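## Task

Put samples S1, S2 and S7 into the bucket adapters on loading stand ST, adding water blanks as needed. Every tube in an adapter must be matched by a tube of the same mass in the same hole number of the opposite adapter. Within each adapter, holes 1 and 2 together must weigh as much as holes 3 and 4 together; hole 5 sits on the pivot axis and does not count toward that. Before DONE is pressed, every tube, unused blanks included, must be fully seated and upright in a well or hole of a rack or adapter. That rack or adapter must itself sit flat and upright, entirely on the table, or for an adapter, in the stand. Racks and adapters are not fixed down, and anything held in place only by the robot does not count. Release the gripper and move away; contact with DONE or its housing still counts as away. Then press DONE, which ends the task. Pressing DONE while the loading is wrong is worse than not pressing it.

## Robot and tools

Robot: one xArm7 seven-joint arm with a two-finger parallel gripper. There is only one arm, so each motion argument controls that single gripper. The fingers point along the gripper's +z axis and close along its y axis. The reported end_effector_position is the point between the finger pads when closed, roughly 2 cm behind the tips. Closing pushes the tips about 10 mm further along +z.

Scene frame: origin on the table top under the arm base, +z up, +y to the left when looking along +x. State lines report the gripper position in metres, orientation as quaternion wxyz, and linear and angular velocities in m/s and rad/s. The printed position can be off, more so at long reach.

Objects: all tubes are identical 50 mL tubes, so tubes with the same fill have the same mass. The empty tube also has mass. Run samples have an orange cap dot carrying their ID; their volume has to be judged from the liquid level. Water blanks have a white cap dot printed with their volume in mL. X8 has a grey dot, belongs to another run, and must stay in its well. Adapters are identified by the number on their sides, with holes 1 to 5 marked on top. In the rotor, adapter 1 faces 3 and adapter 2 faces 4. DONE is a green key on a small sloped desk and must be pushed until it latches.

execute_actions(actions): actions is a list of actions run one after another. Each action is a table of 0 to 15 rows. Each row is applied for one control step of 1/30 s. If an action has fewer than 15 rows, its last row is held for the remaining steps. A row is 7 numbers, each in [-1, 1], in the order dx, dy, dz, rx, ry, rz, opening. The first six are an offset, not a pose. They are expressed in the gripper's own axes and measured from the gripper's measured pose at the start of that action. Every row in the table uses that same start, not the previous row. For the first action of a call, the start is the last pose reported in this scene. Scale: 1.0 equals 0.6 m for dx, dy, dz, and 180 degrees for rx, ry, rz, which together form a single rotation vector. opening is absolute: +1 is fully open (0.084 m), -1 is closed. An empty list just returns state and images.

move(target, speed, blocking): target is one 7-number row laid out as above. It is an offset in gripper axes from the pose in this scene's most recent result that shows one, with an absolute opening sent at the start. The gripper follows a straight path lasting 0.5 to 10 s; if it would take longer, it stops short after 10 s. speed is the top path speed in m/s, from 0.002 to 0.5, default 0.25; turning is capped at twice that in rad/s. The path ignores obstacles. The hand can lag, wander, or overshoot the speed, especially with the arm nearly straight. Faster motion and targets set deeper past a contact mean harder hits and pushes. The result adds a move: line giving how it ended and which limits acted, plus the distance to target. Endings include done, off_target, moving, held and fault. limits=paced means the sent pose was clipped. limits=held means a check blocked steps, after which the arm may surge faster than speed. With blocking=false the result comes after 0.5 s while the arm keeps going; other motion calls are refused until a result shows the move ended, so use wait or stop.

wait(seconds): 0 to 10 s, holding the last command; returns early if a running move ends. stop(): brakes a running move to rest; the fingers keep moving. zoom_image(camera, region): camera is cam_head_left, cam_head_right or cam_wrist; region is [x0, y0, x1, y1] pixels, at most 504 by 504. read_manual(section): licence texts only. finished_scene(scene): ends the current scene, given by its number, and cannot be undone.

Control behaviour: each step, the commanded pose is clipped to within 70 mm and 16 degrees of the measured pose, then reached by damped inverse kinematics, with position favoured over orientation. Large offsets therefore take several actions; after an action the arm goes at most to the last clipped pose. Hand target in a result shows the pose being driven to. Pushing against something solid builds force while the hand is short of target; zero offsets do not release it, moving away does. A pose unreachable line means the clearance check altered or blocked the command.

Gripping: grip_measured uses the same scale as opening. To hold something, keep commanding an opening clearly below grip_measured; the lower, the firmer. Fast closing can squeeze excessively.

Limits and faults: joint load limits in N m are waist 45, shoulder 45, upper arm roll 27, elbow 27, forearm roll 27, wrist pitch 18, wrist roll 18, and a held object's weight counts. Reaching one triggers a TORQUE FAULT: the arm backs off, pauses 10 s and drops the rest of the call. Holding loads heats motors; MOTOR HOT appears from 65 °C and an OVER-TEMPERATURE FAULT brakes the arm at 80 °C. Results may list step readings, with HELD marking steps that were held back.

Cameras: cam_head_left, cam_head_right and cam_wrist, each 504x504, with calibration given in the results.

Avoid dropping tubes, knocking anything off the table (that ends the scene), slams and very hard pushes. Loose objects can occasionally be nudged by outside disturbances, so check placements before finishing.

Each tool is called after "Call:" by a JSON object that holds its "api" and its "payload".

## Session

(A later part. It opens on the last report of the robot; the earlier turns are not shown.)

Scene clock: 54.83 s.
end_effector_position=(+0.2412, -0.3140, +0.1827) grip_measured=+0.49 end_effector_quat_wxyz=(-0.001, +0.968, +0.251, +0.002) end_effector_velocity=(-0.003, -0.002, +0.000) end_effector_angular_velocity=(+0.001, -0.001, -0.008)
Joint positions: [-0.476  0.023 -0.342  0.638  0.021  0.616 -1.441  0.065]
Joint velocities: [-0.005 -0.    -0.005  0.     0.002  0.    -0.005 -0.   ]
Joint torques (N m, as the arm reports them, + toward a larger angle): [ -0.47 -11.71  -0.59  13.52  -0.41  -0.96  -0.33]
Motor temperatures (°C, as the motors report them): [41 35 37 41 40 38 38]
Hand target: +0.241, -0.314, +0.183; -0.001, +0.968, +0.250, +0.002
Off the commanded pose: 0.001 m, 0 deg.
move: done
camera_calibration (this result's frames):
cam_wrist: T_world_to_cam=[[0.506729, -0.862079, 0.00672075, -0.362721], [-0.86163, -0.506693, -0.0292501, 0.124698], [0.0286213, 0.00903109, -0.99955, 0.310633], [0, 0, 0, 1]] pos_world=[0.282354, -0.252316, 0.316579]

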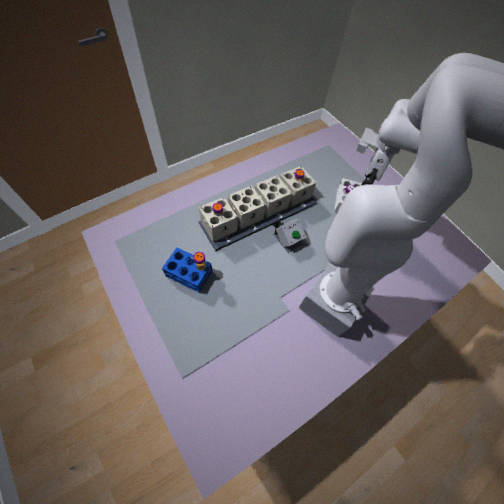

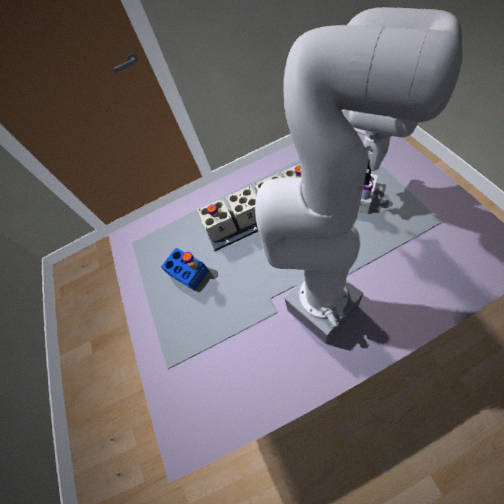

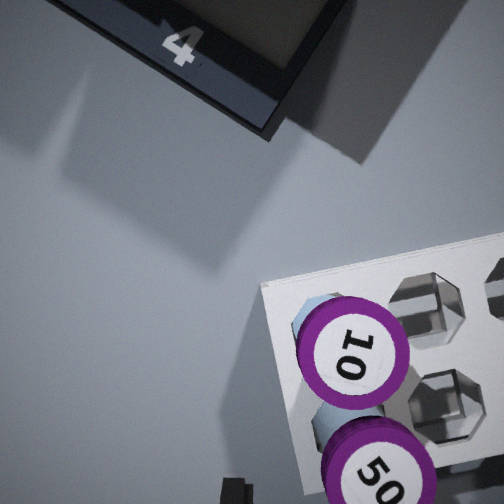

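Call:
{"api": "move", "payload": {"target": [0,0.0125,0.02,0,0,0,0.5], "speed": 0.05}}

Call:
{"api": "move", "payload": {"target": [-0.001,0,0.08,0,0,0,0.5], "speed": 0.08}}

Call:
{"api": "move", "payload": {"target": [0,0,0,0,0,0,-0.5]}}

Call:
{"api": "move", "payload": {"target": [0,0,-0.23,0,0,0,-0.5], "speed": 0.12}}

Call:
{"api": "move", "payload": {"target": [0.481,-0.225,0,0,0,0.16,-0.5]}}

Call:
{"api": "move", "payload": {"target": [0,0,0.072,0,0,0,-0.5], "speed": 0.08}}

Scene clock: 61.97 s.
end_effector_position=(+0.2449, -0.3206, +0.1708) grip_measured=+0.49 end_effector_quat_wxyz=(-0.001, +0.968, +0.251, +0.002) end_effector_velocity=(+0.000, -0.002, +0.001) end_effector_angular_velocity=(-0.003, -0.004, -0.000)
Joint positions: [-0.479  0.079 -0.339  0.658  0.056  0.584 -1.47   0.065]
Joint velocities: [-0.002 -0.001 -0.001  0.002  0.002 -0.001 -0.004  0.   ]
Joint torques (N m, as the arm reports them, + toward a larger angle): [ -0.48 -12.36  -1.04  13.22  -0.39  -0.89  -0.32]
Motor temperatures (°C, as the motors report them): [41 35 37 41 40 38 38]
Hand target: +0.245, -0.321, +0.171; -0.001, +0.968, +0.251, +0.002
Off the commanded pose: 0.000 m, 0 deg.
move: done
camera_calibration (this result's frames):
cam_wrist: T_world_to_cam=[[0.506668, -0.862114, 0.00686347, -0.370215], [-0.86166, -0.506635, -0.0293687, 0.124267], [0.0287964, 0.00896621, -0.999545, 0.298618], [0, 0, 0, 1]] pos_world=[0.286053, -0.258887, 0.304672]

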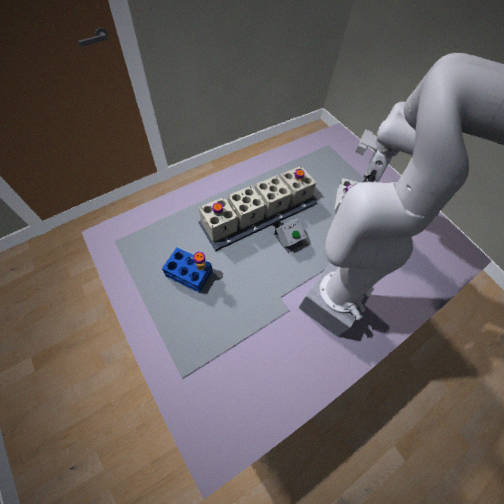

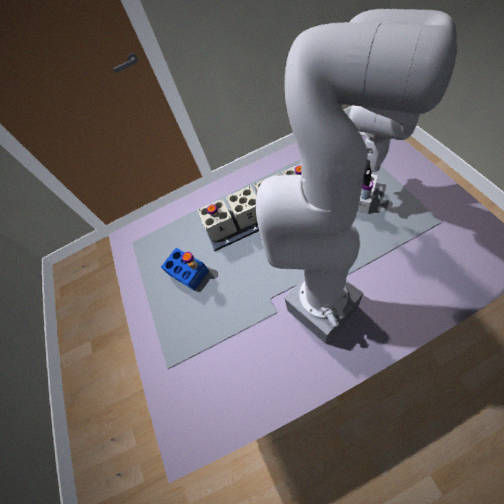

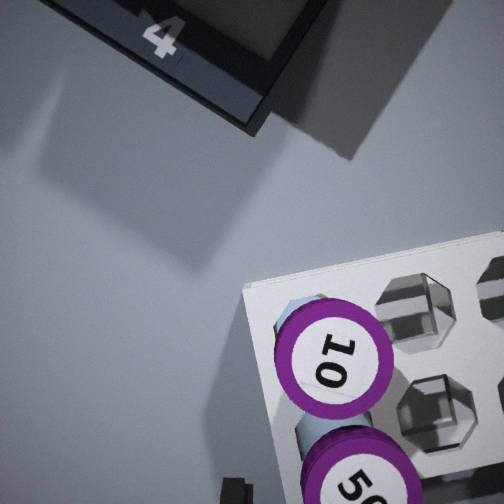

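Scene clock: 62.90 s.
end_effector_position=(+0.2448, -0.3212, +0.1231) grip_measured=+0.49 end_effector_quat_wxyz=(-0.000, +0.968, +0.251, +0.003) end_effector_velocity=(-0.001, +0.001, -0.001) end_effector_angular_velocity=(+0.002, +0.000, -0.001)
Joint positions: [-0.497  0.224 -0.305  0.65   0.169  0.44  -1.554  0.065]
Joint velocities: [-0.002  0.001  0.001 -0.003  0.003 -0.002 -0.003 -0.   ]
Joint torques (N m, as the arm reports them, + toward a larger angle): [ -0.47 -13.72  -2.22  11.89  -0.38  -0.89  -0.24]
Motor temperatures (°C, as the motors report them): [41 35 37 41 40 38 38]
Hand target: +0.245, -0.321, +0.123; -0.001, +0.968, +0.251, +0.002
Off the commanded pose: 0.001 m, 0 deg.
move: done
camera_calibration (this result's frames):
cam_wrist: T_world_to_cam=[[0.506443, -0.862238, 0.00787678, -0.370498], [-0.861764, -0.506436, -0.0297388, 0.122635], [0.029631, 0.00827305, -0.999527, 0.250565], [0, 0, 0, 1]] pos_world=[0.285894, -0.259423, 0.257012]

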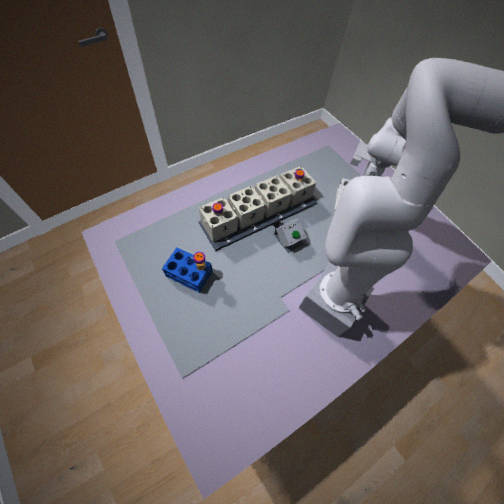

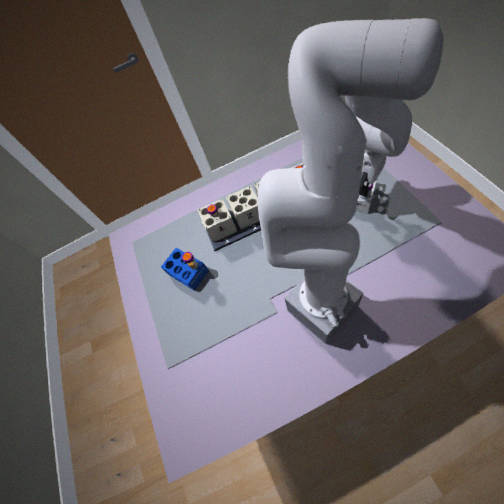

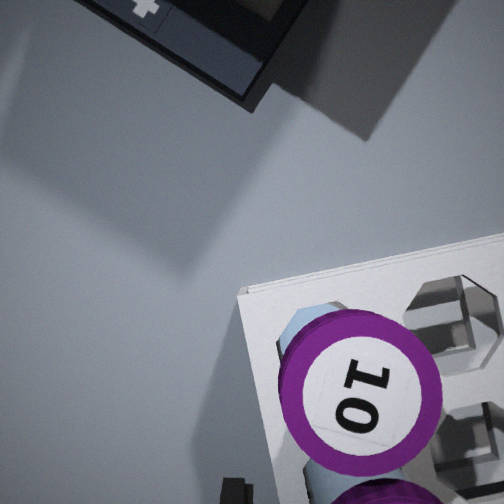

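Scene clock: 63.40 s.
end_effector_position=(+0.2449, -0.3213, +0.1233) grip_measured=-0.26 end_effector_quat_wxyz=(-0.000, +0.968, +0.251, +0.003) end_effector_velocity=(-0.000, +0.001, -0.001) end_effector_angular_velocity=(+0.002, +0.001, +0.000)
Joint positions: [-0.497  0.224 -0.305  0.65   0.169  0.44  -1.554  0.033]
Joint velocities: [-0.     0.001  0.    -0.     0.001  0.001 -0.001 -0.   ]
Joint torques (N m, as the arm reports them, + toward a larger angle): [ -0.38 -13.38  -2.23  11.56  -0.34  -0.8   -0.26]
Motor temperatures (°C, as the motors report them): [41 35 37 40 40 38 38]
Hand target: +0.245, -0.321, +0.123; -0.000, +0.968, +0.251, +0.003
Off the commanded pose: 0.000 m, 0 deg.
move: done
camera_calibration (this result's frames):
cam_wrist: T_world_to_cam=[[0.506432, -0.86224, 0.00825617, -0.370689], [-0.861761, -0.506437, -0.0298137, 0.122667], [0.0298878, 0.00798376, -0.999521, 0.250517], [0, 0, 0, 1]] pos_world=[0.285951, -0.2595, 0.257114]

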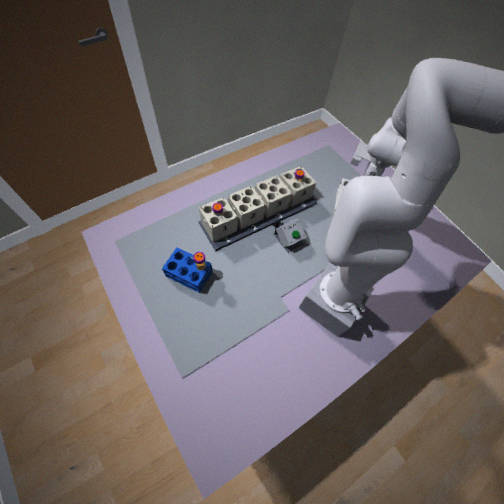

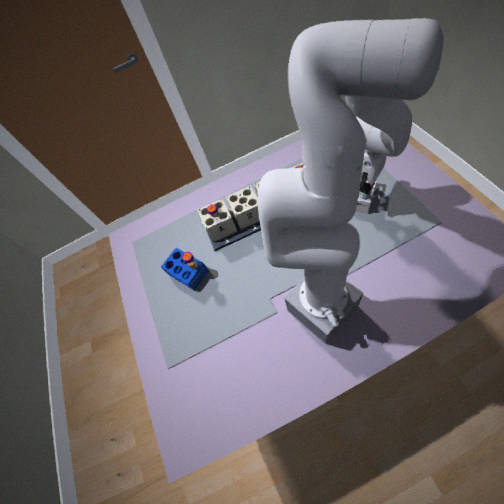

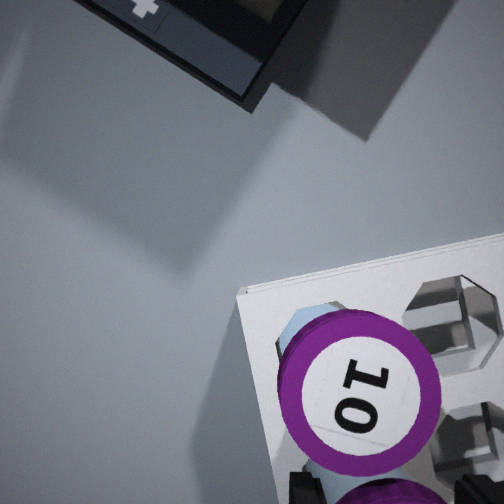

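Scene clock: 64.97 s.
end_effector_position=(+0.2440, -0.3209, +0.2609) grip_measured=-0.26 end_effector_quat_wxyz=(-0.001, +0.968, +0.251, +0.002) end_effector_velocity=(+0.001, -0.003, +0.003) end_effector_angular_velocity=(-0.006, -0.006, -0.001)
Joint positions: [-0.478 -0.133 -0.341  0.743 -0.052  0.869 -1.389  0.033]
Joint velocities: [-0.002 -0.003 -0.     0.005 -0.    -0.    -0.    -0.   ]
Joint torques (N m, as the arm reports them, + toward a larger angle): [ -0.48 -10.66   0.79  15.55  -0.31  -0.99  -0.19]
Motor temperatures (°C, as the motors report them): [41 34 37 41 40 38 38]
Hand target: +0.244, -0.321, +0.261; -0.000, +0.968, +0.251, +0.002
Off the commanded pose: 0.001 m, 0 deg.
move: done
camera_calibration (this result's frames):
cam_wrist: T_world_to_cam=[[0.50694, -0.861952, 0.00709904, -0.370646], [-0.861499, -0.506915, -0.0292632, 0.125822], [0.0288221, 0.00871885, -0.999547, 0.388576], [0, 0, 0, 1]] pos_world=[0.285091, -0.259086, 0.394713]

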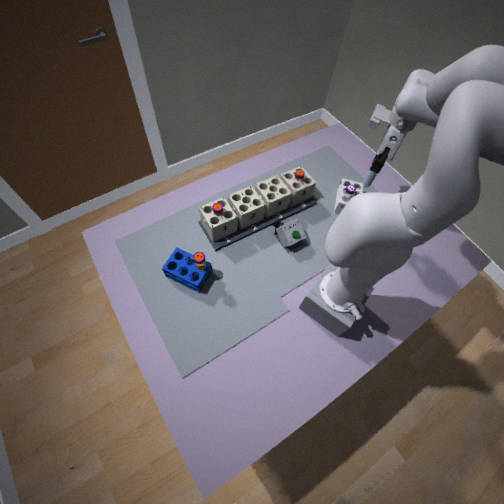

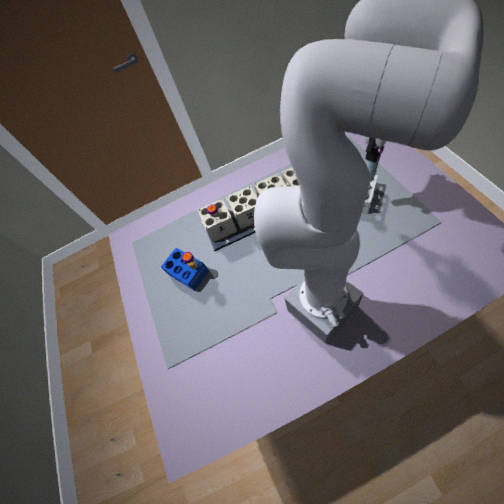

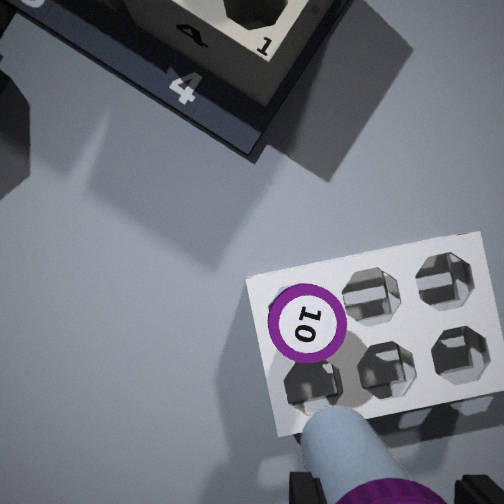

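Scene clock: 66.73 s.
end_effector_position=(+0.4301, -0.0638, +0.2615) grip_measured=-0.26 end_effector_quat_wxyz=(-0.000, +1.000, +0.002, +0.001) end_effector_velocity=(+0.001, +0.007, +0.000) end_effector_angular_velocity=(-0.000, +0.001, +0.013)
Joint positions: [-0.173 -0.026  0.123  0.854  0.006  0.878 -0.156  0.033]
Joint velocities: [ 0.009  0.001  0.007  0.002 -0.     0.001  0.003 -0.   ]
Joint torques (N m, as the arm reports them, + toward a larger angle): [ -0.39 -13.51  -0.7   15.72  -0.18  -1.05  -0.27]
Motor temperatures (°C, as the motors report them): [41 34 37 41 40 38 38]
Hand target: +0.430, -0.063, +0.261; -0.000, +1.000, +0.003, +0.001
Off the commanded pose: 0.002 m, 0 deg.
move: done
camera_calibration (this result's frames):
cam_wrist: T_world_to_cam=[[0.0275906, -0.999599, 0.00638262, -0.0459103], [-0.999264, -0.0277505, -0.0264838, 0.505551], [0.0266503, -0.00564721, -0.999629, 0.381676], [0, 0, 0, 1]] pos_world=[0.496274, -0.0297072, 0.395216]

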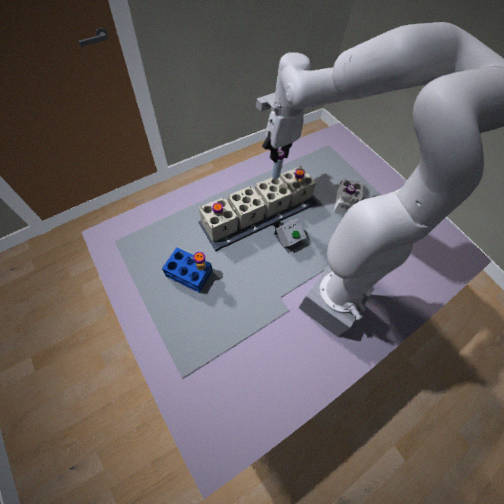

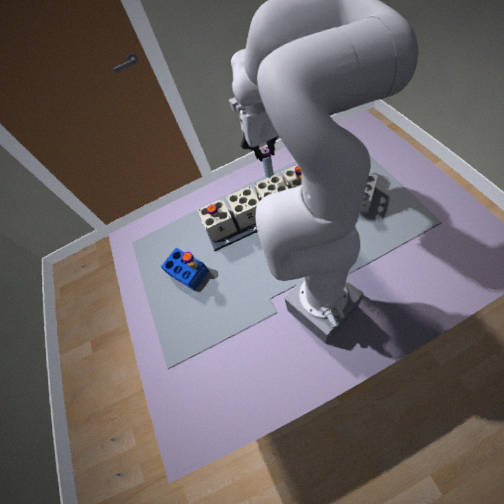

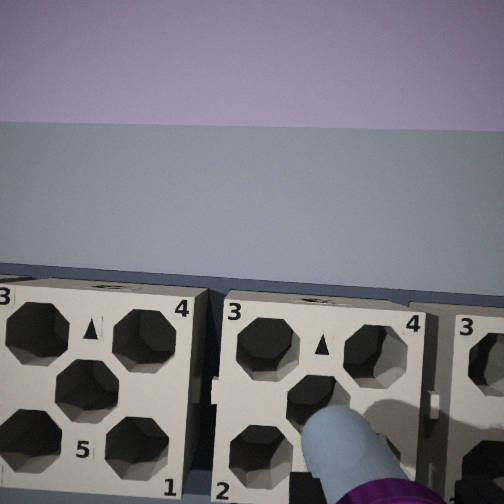

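Scene clock: 67.60 s.
end_effector_position=(+0.4306, -0.0640, +0.2188) grip_measured=-0.26 end_effector_quat_wxyz=(-0.000, +1.000, +0.002, +0.001) end_effector_velocity=(+0.002, -0.000, +0.002) end_effector_angular_velocity=(-0.001, -0.006, +0.001)
Joint positions: [-0.173  0.053  0.123  0.806 -0.008  0.75  -0.145  0.033]
Joint velocities: [ 0.    -0.002 -0.     0.003 -0.    -0.002 -0.     0.   ]
Joint torques (N m, as the arm reports them, + toward a larger angle): [ -0.41 -14.14  -0.29  14.77  -0.27  -0.99  -0.3 ]
Motor temperatures (°C, as the motors report them): [41 34 37 41 40 38 38]
Hand target: +0.430, -0.064, +0.218; -0.000, +1.000, +0.002, +0.001
Off the commanded pose: 0.001 m, 0 deg.
move: done
camera_calibration (this result's frames):
cam_wrist: T_world_to_cam=[[0.0273834, -0.999602, 0.0067198, -0.0457938], [-0.999242, -0.0275585, -0.0275121, 0.505188], [0.0276863, -0.00596132, -0.999599, 0.338455], [0, 0, 0, 1]] pos_world=[0.496688, -0.0298358, 0.352525]

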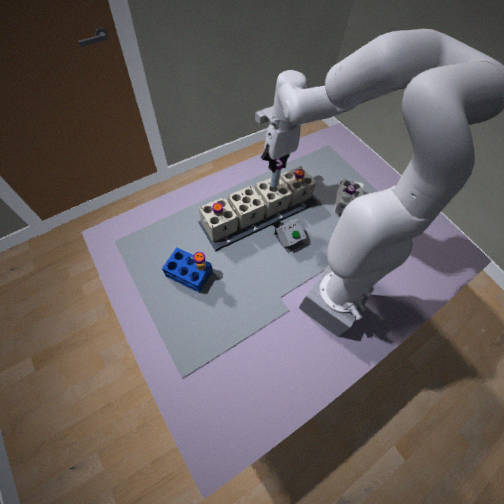

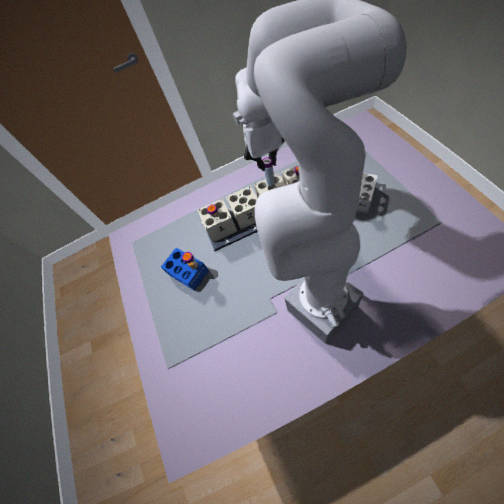

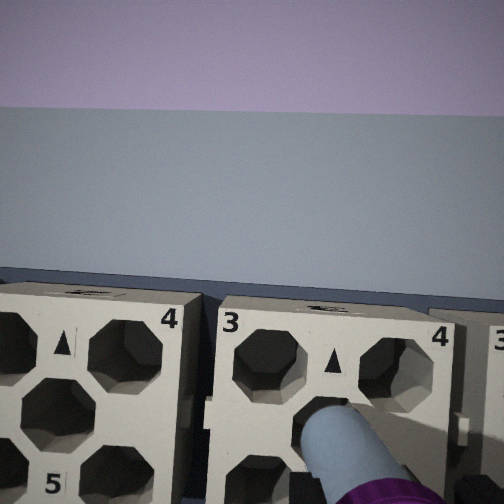

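Call:
{"api": "move", "payload": {"target": [-0.0035,-0.0015,0.005,0,0,0,-0.5], "speed": 0.02}}

Call:
{"api": "move", "payload": {"target": [0,0,0.143,0,0,0,-0.5], "speed": 0.035}}

Call:
{"api": "move", "payload": {"target": [0,0,0,0,0,0,0.5]}}

Call:
{"api": "move", "payload": {"target": [0,0,-0.09,0,0,0,0.5], "speed": 0.15}}

Call:
{"api": "move", "payload": {"target": [-0.197,-0.602,0,0,0,0,0.5]}}

Scene clock: 79.43 s.
end_effector_position=(+0.4285, -0.0631, +0.2158) grip_measured=-0.26 end_effector_quat_wxyz=(-0.000, +1.000, +0.002, +0.001) end_effector_velocity=(+0.000, -0.000, +0.000) end_effector_angular_velocity=(-0.001, -0.001, +0.001)
Joint positions: [-0.172  0.053  0.124  0.795 -0.008  0.74  -0.144  0.033]
Joint velocities: [ 0.    -0.001 -0.    -0.    -0.001 -0.    -0.    -0.   ]
Joint torques (N m, as the arm reports them, + toward a larger angle): [ -0.42 -14.03  -0.27  14.85  -0.44  -1.09  -0.25]
Motor temperatures (°C, as the motors report them): [41 35 37 41 40 38 38]
Hand target: +0.429, -0.063, +0.216; -0.000, +1.000, +0.002, +0.001
Off the commanded pose: 0.000 m, 0 deg.
move: done
camera_calibration (this result's frames):
cam_wrist: T_world_to_cam=[[0.0273722, -0.999603, 0.00673553, -0.0448328], [-0.999242, -0.0275476, -0.0274915, 0.503048], [0.0276661, -0.00597792, -0.999599, 0.335521], [0, 0, 0, 1]] pos_world=[0.494611, -0.0289515, 0.349518]

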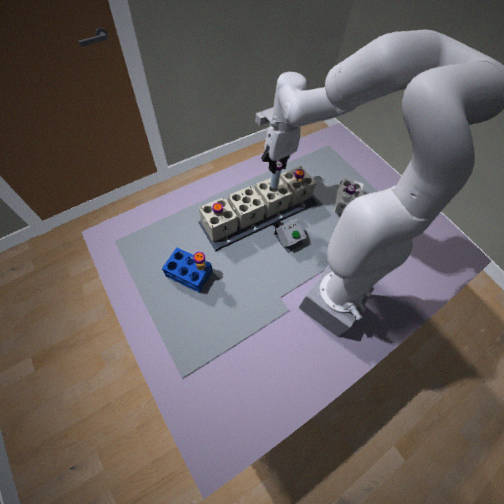

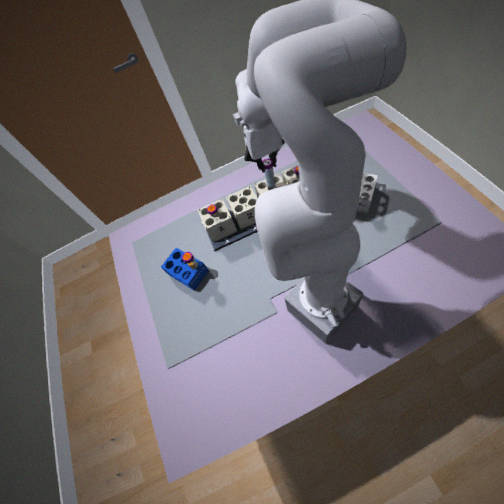

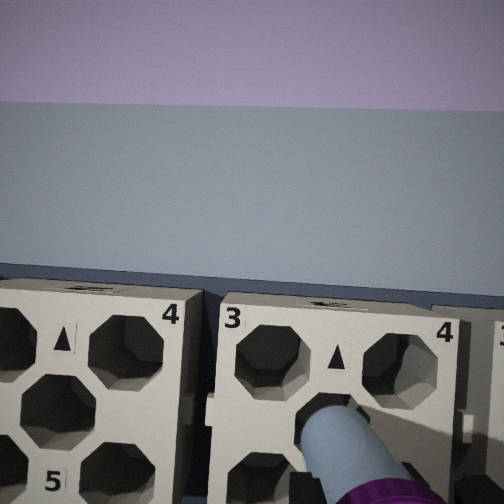

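Scene clock: 82.17 s.
end_effector_position=(+0.4290, -0.0633, +0.1300) grip_measured=-0.26 end_effector_quat_wxyz=(-0.000, +1.000, +0.002, +0.001) end_effector_velocity=(-0.000, +0.000, -0.000) end_effector_angular_velocity=(+0.000, +0.001, -0.000)
Joint positions: [-0.163  0.265  0.109  0.755 -0.059  0.49  -0.107  0.033]
Joint velocities: [ 0.  0. -0. -0.  0.  0.  0.  0.]
Joint torques (N m, as the arm reports them, + toward a larger angle): [ -0.46 -16.15  -0.05  12.88  -0.34  -1.28  -0.22]
Motor temperatures (°C, as the motors report them): [41 35 37 41 40 38 38]
Hand target: +0.429, -0.063, +0.130; -0.000, +1.000, +0.002, +0.001
Off the commanded pose: 0.000 m, 0 deg.
move: done
camera_calibration (this result's frames):
cam_wrist: T_world_to_cam=[[0.027111, -0.999608, 0.00702492, -0.0443699], [-0.999251, -0.0272941, -0.0274384, 0.501181], [0.0276194, -0.00627578, -0.999599, 0.249805], [0, 0, 0, 1]] pos_world=[0.495109, -0.0291055, 0.263769]

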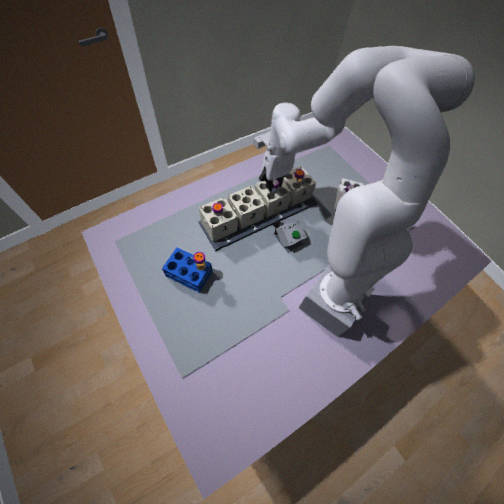

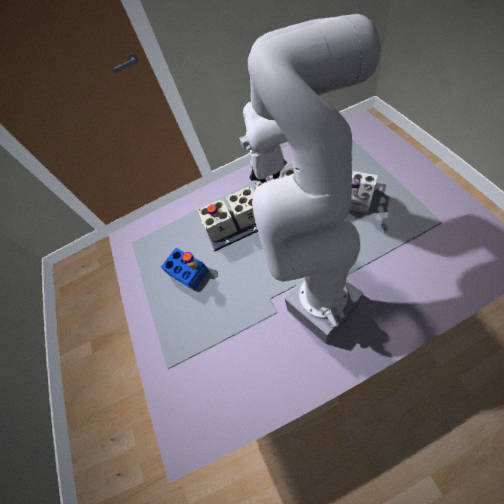

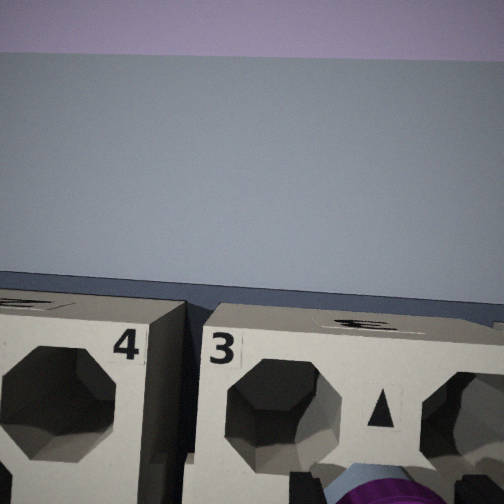

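Scene clock: 82.67 s.
end_effector_position=(+0.4290, -0.0633, +0.1301) grip_measured=+0.49 end_effector_quat_wxyz=(-0.000, +1.000, +0.002, +0.001) end_effector_velocity=(+0.000, -0.000, +0.000) end_effector_angular_velocity=(+0.000, -0.001, +0.000)
Joint positions: [-0.163  0.265  0.109  0.755 -0.059  0.49  -0.107  0.065]
Joint velocities: [-0.    -0.001  0.    -0.     0.    -0.001 -0.001  0.   ]
Joint torques (N m, as the arm reports them, + toward a larger angle): [ -0.33 -15.78   0.22  12.51  -0.33  -1.07  -0.25]
Motor temperatures (°C, as the motors report them): [41 35 37 41 40 38 38]
Hand target: +0.429, -0.063, +0.130; -0.000, +1.000, +0.002, +0.001
Off the commanded pose: 0.000 m, 0 deg.
move: done
camera_calibration (this result's frames):
cam_wrist: T_world_to_cam=[[0.0270973, -0.999608, 0.00705012, -0.0443818], [-0.999248, -0.0272818, -0.0275439, 0.501232], [0.0277254, -0.00629846, -0.999596, 0.24979], [0, 0, 0, 1]] pos_world=[0.495132, -0.0291166, 0.263808]

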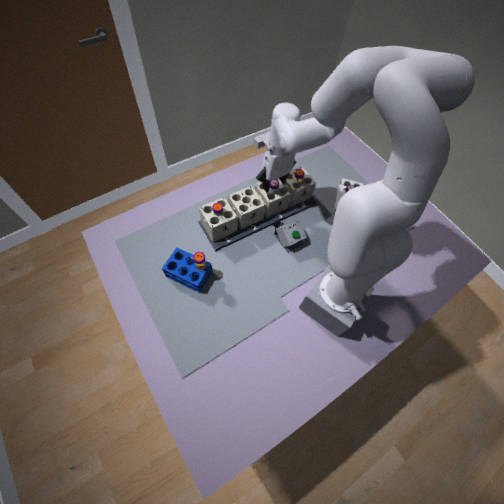

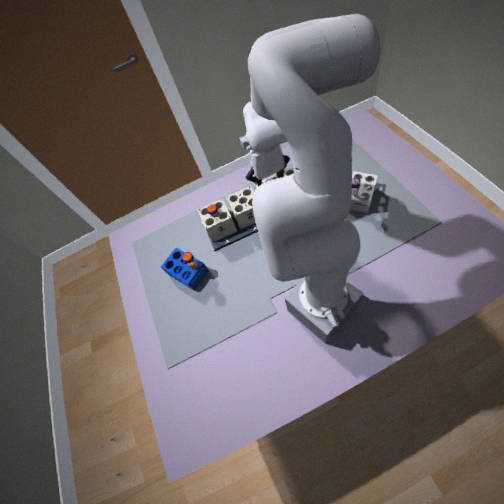

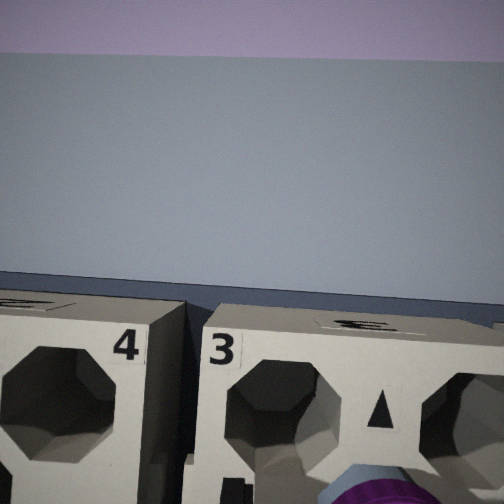

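Scene clock: 83.53 s.
end_effector_position=(+0.4284, -0.0631, +0.1836) grip_measured=+0.49 end_effector_quat_wxyz=(-0.000, +1.000, +0.002, +0.001) end_effector_velocity=(+0.004, -0.001, +0.004) end_effector_angular_velocity=(-0.002, -0.011, -0.000)
Joint positions: [-0.17   0.125  0.122  0.771 -0.024  0.646 -0.133  0.065]
Joint velocities: [-0.001 -0.004  0.     0.007  0.    -0.001 -0.001  0.   ]
Joint torques (N m, as the arm reports them, + toward a larger angle): [ -0.3  -14.5   -0.05  13.73  -0.34  -1.15  -0.28]
Motor temperatures (°C, as the motors report them): [41 35 37 41 40 38 38]
Hand target: +0.429, -0.063, +0.184; -0.000, +1.000, +0.002, +0.001
Off the commanded pose: 0.001 m, 0 deg.
move: done
camera_calibration (this result's frames):
cam_wrist: T_world_to_cam=[[0.0273236, -0.999605, 0.00661186, -0.0445619], [-0.999271, -0.0274898, -0.0265024, 0.501864], [0.0266737, -0.00588289, -0.999627, 0.303826], [0, 0, 0, 1]] pos_world=[0.494611, -0.0289608, 0.317308]

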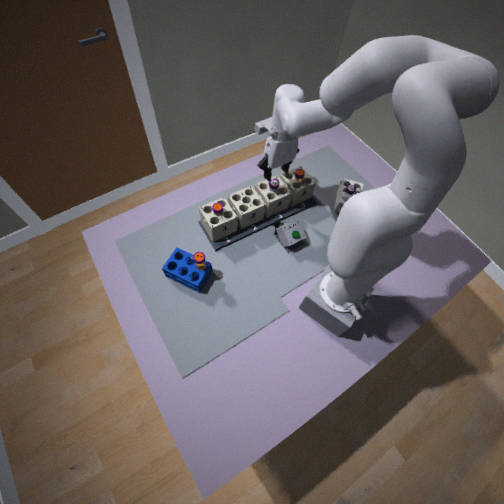

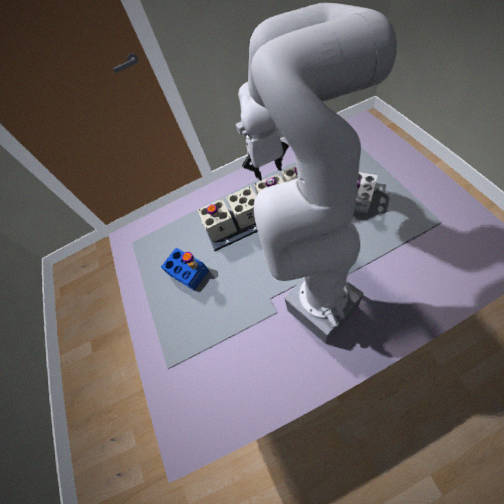

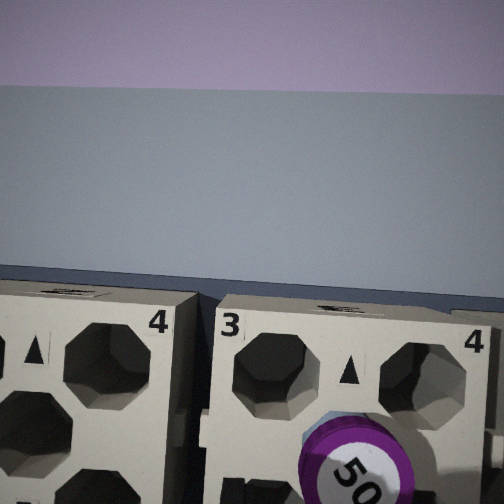

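Scene clock: 85.50 s.
end_effector_position=(+0.3097, +0.2961, +0.1825) grip_measured=+0.49 end_effector_quat_wxyz=(+0.002, +1.000, +0.001, +0.001) end_effector_velocity=(-0.002, +0.005, +0.002) end_effector_angular_velocity=(+0.003, -0.004, +0.009)
Joint positions: [ 0.311  0.136  0.549  0.758 -0.123  0.646  0.854  0.065]
Joint velocities: [ 0.006  0.     0.006  0.005 -0.003  0.001  0.005 -0.   ]
Joint torques (N m, as the arm reports them, + toward a larger angle): [  0.05 -12.75   1.48  13.94  -0.21  -0.96  -0.29]
Motor temperatures (°C, as the motors report them): [41 35 37 41 40 38 38]
Hand target: +0.309, +0.297, +0.183; +0.001, +1.000, +0.002, +0.001
Off the commanded pose: 0.002 m, 0 deg.
move: done
camera_calibration (this result's frames):
cam_wrist: T_world_to_cam=[[0.0254419, -0.999622, 0.0104581, 0.317681], [-0.999327, -0.0257082, -0.0261703, 0.392562], [0.0264292, -0.00978519, -0.999603, 0.309241], [0, 0, 0, 1]] pos_world=[0.376043, 0.330679, 0.31607]

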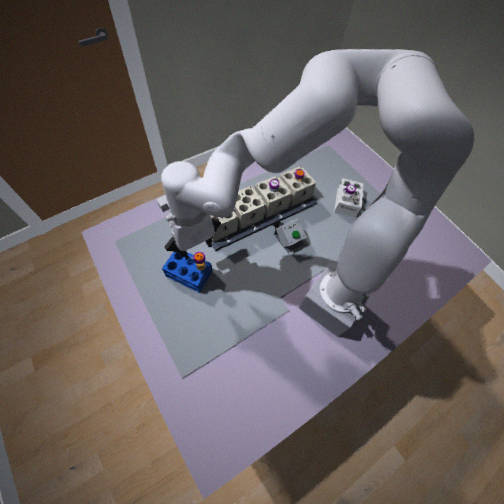

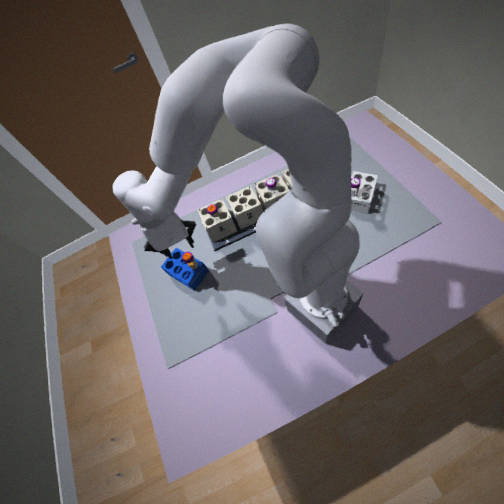

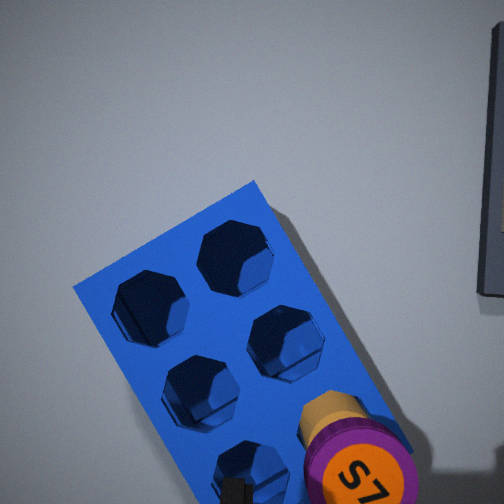

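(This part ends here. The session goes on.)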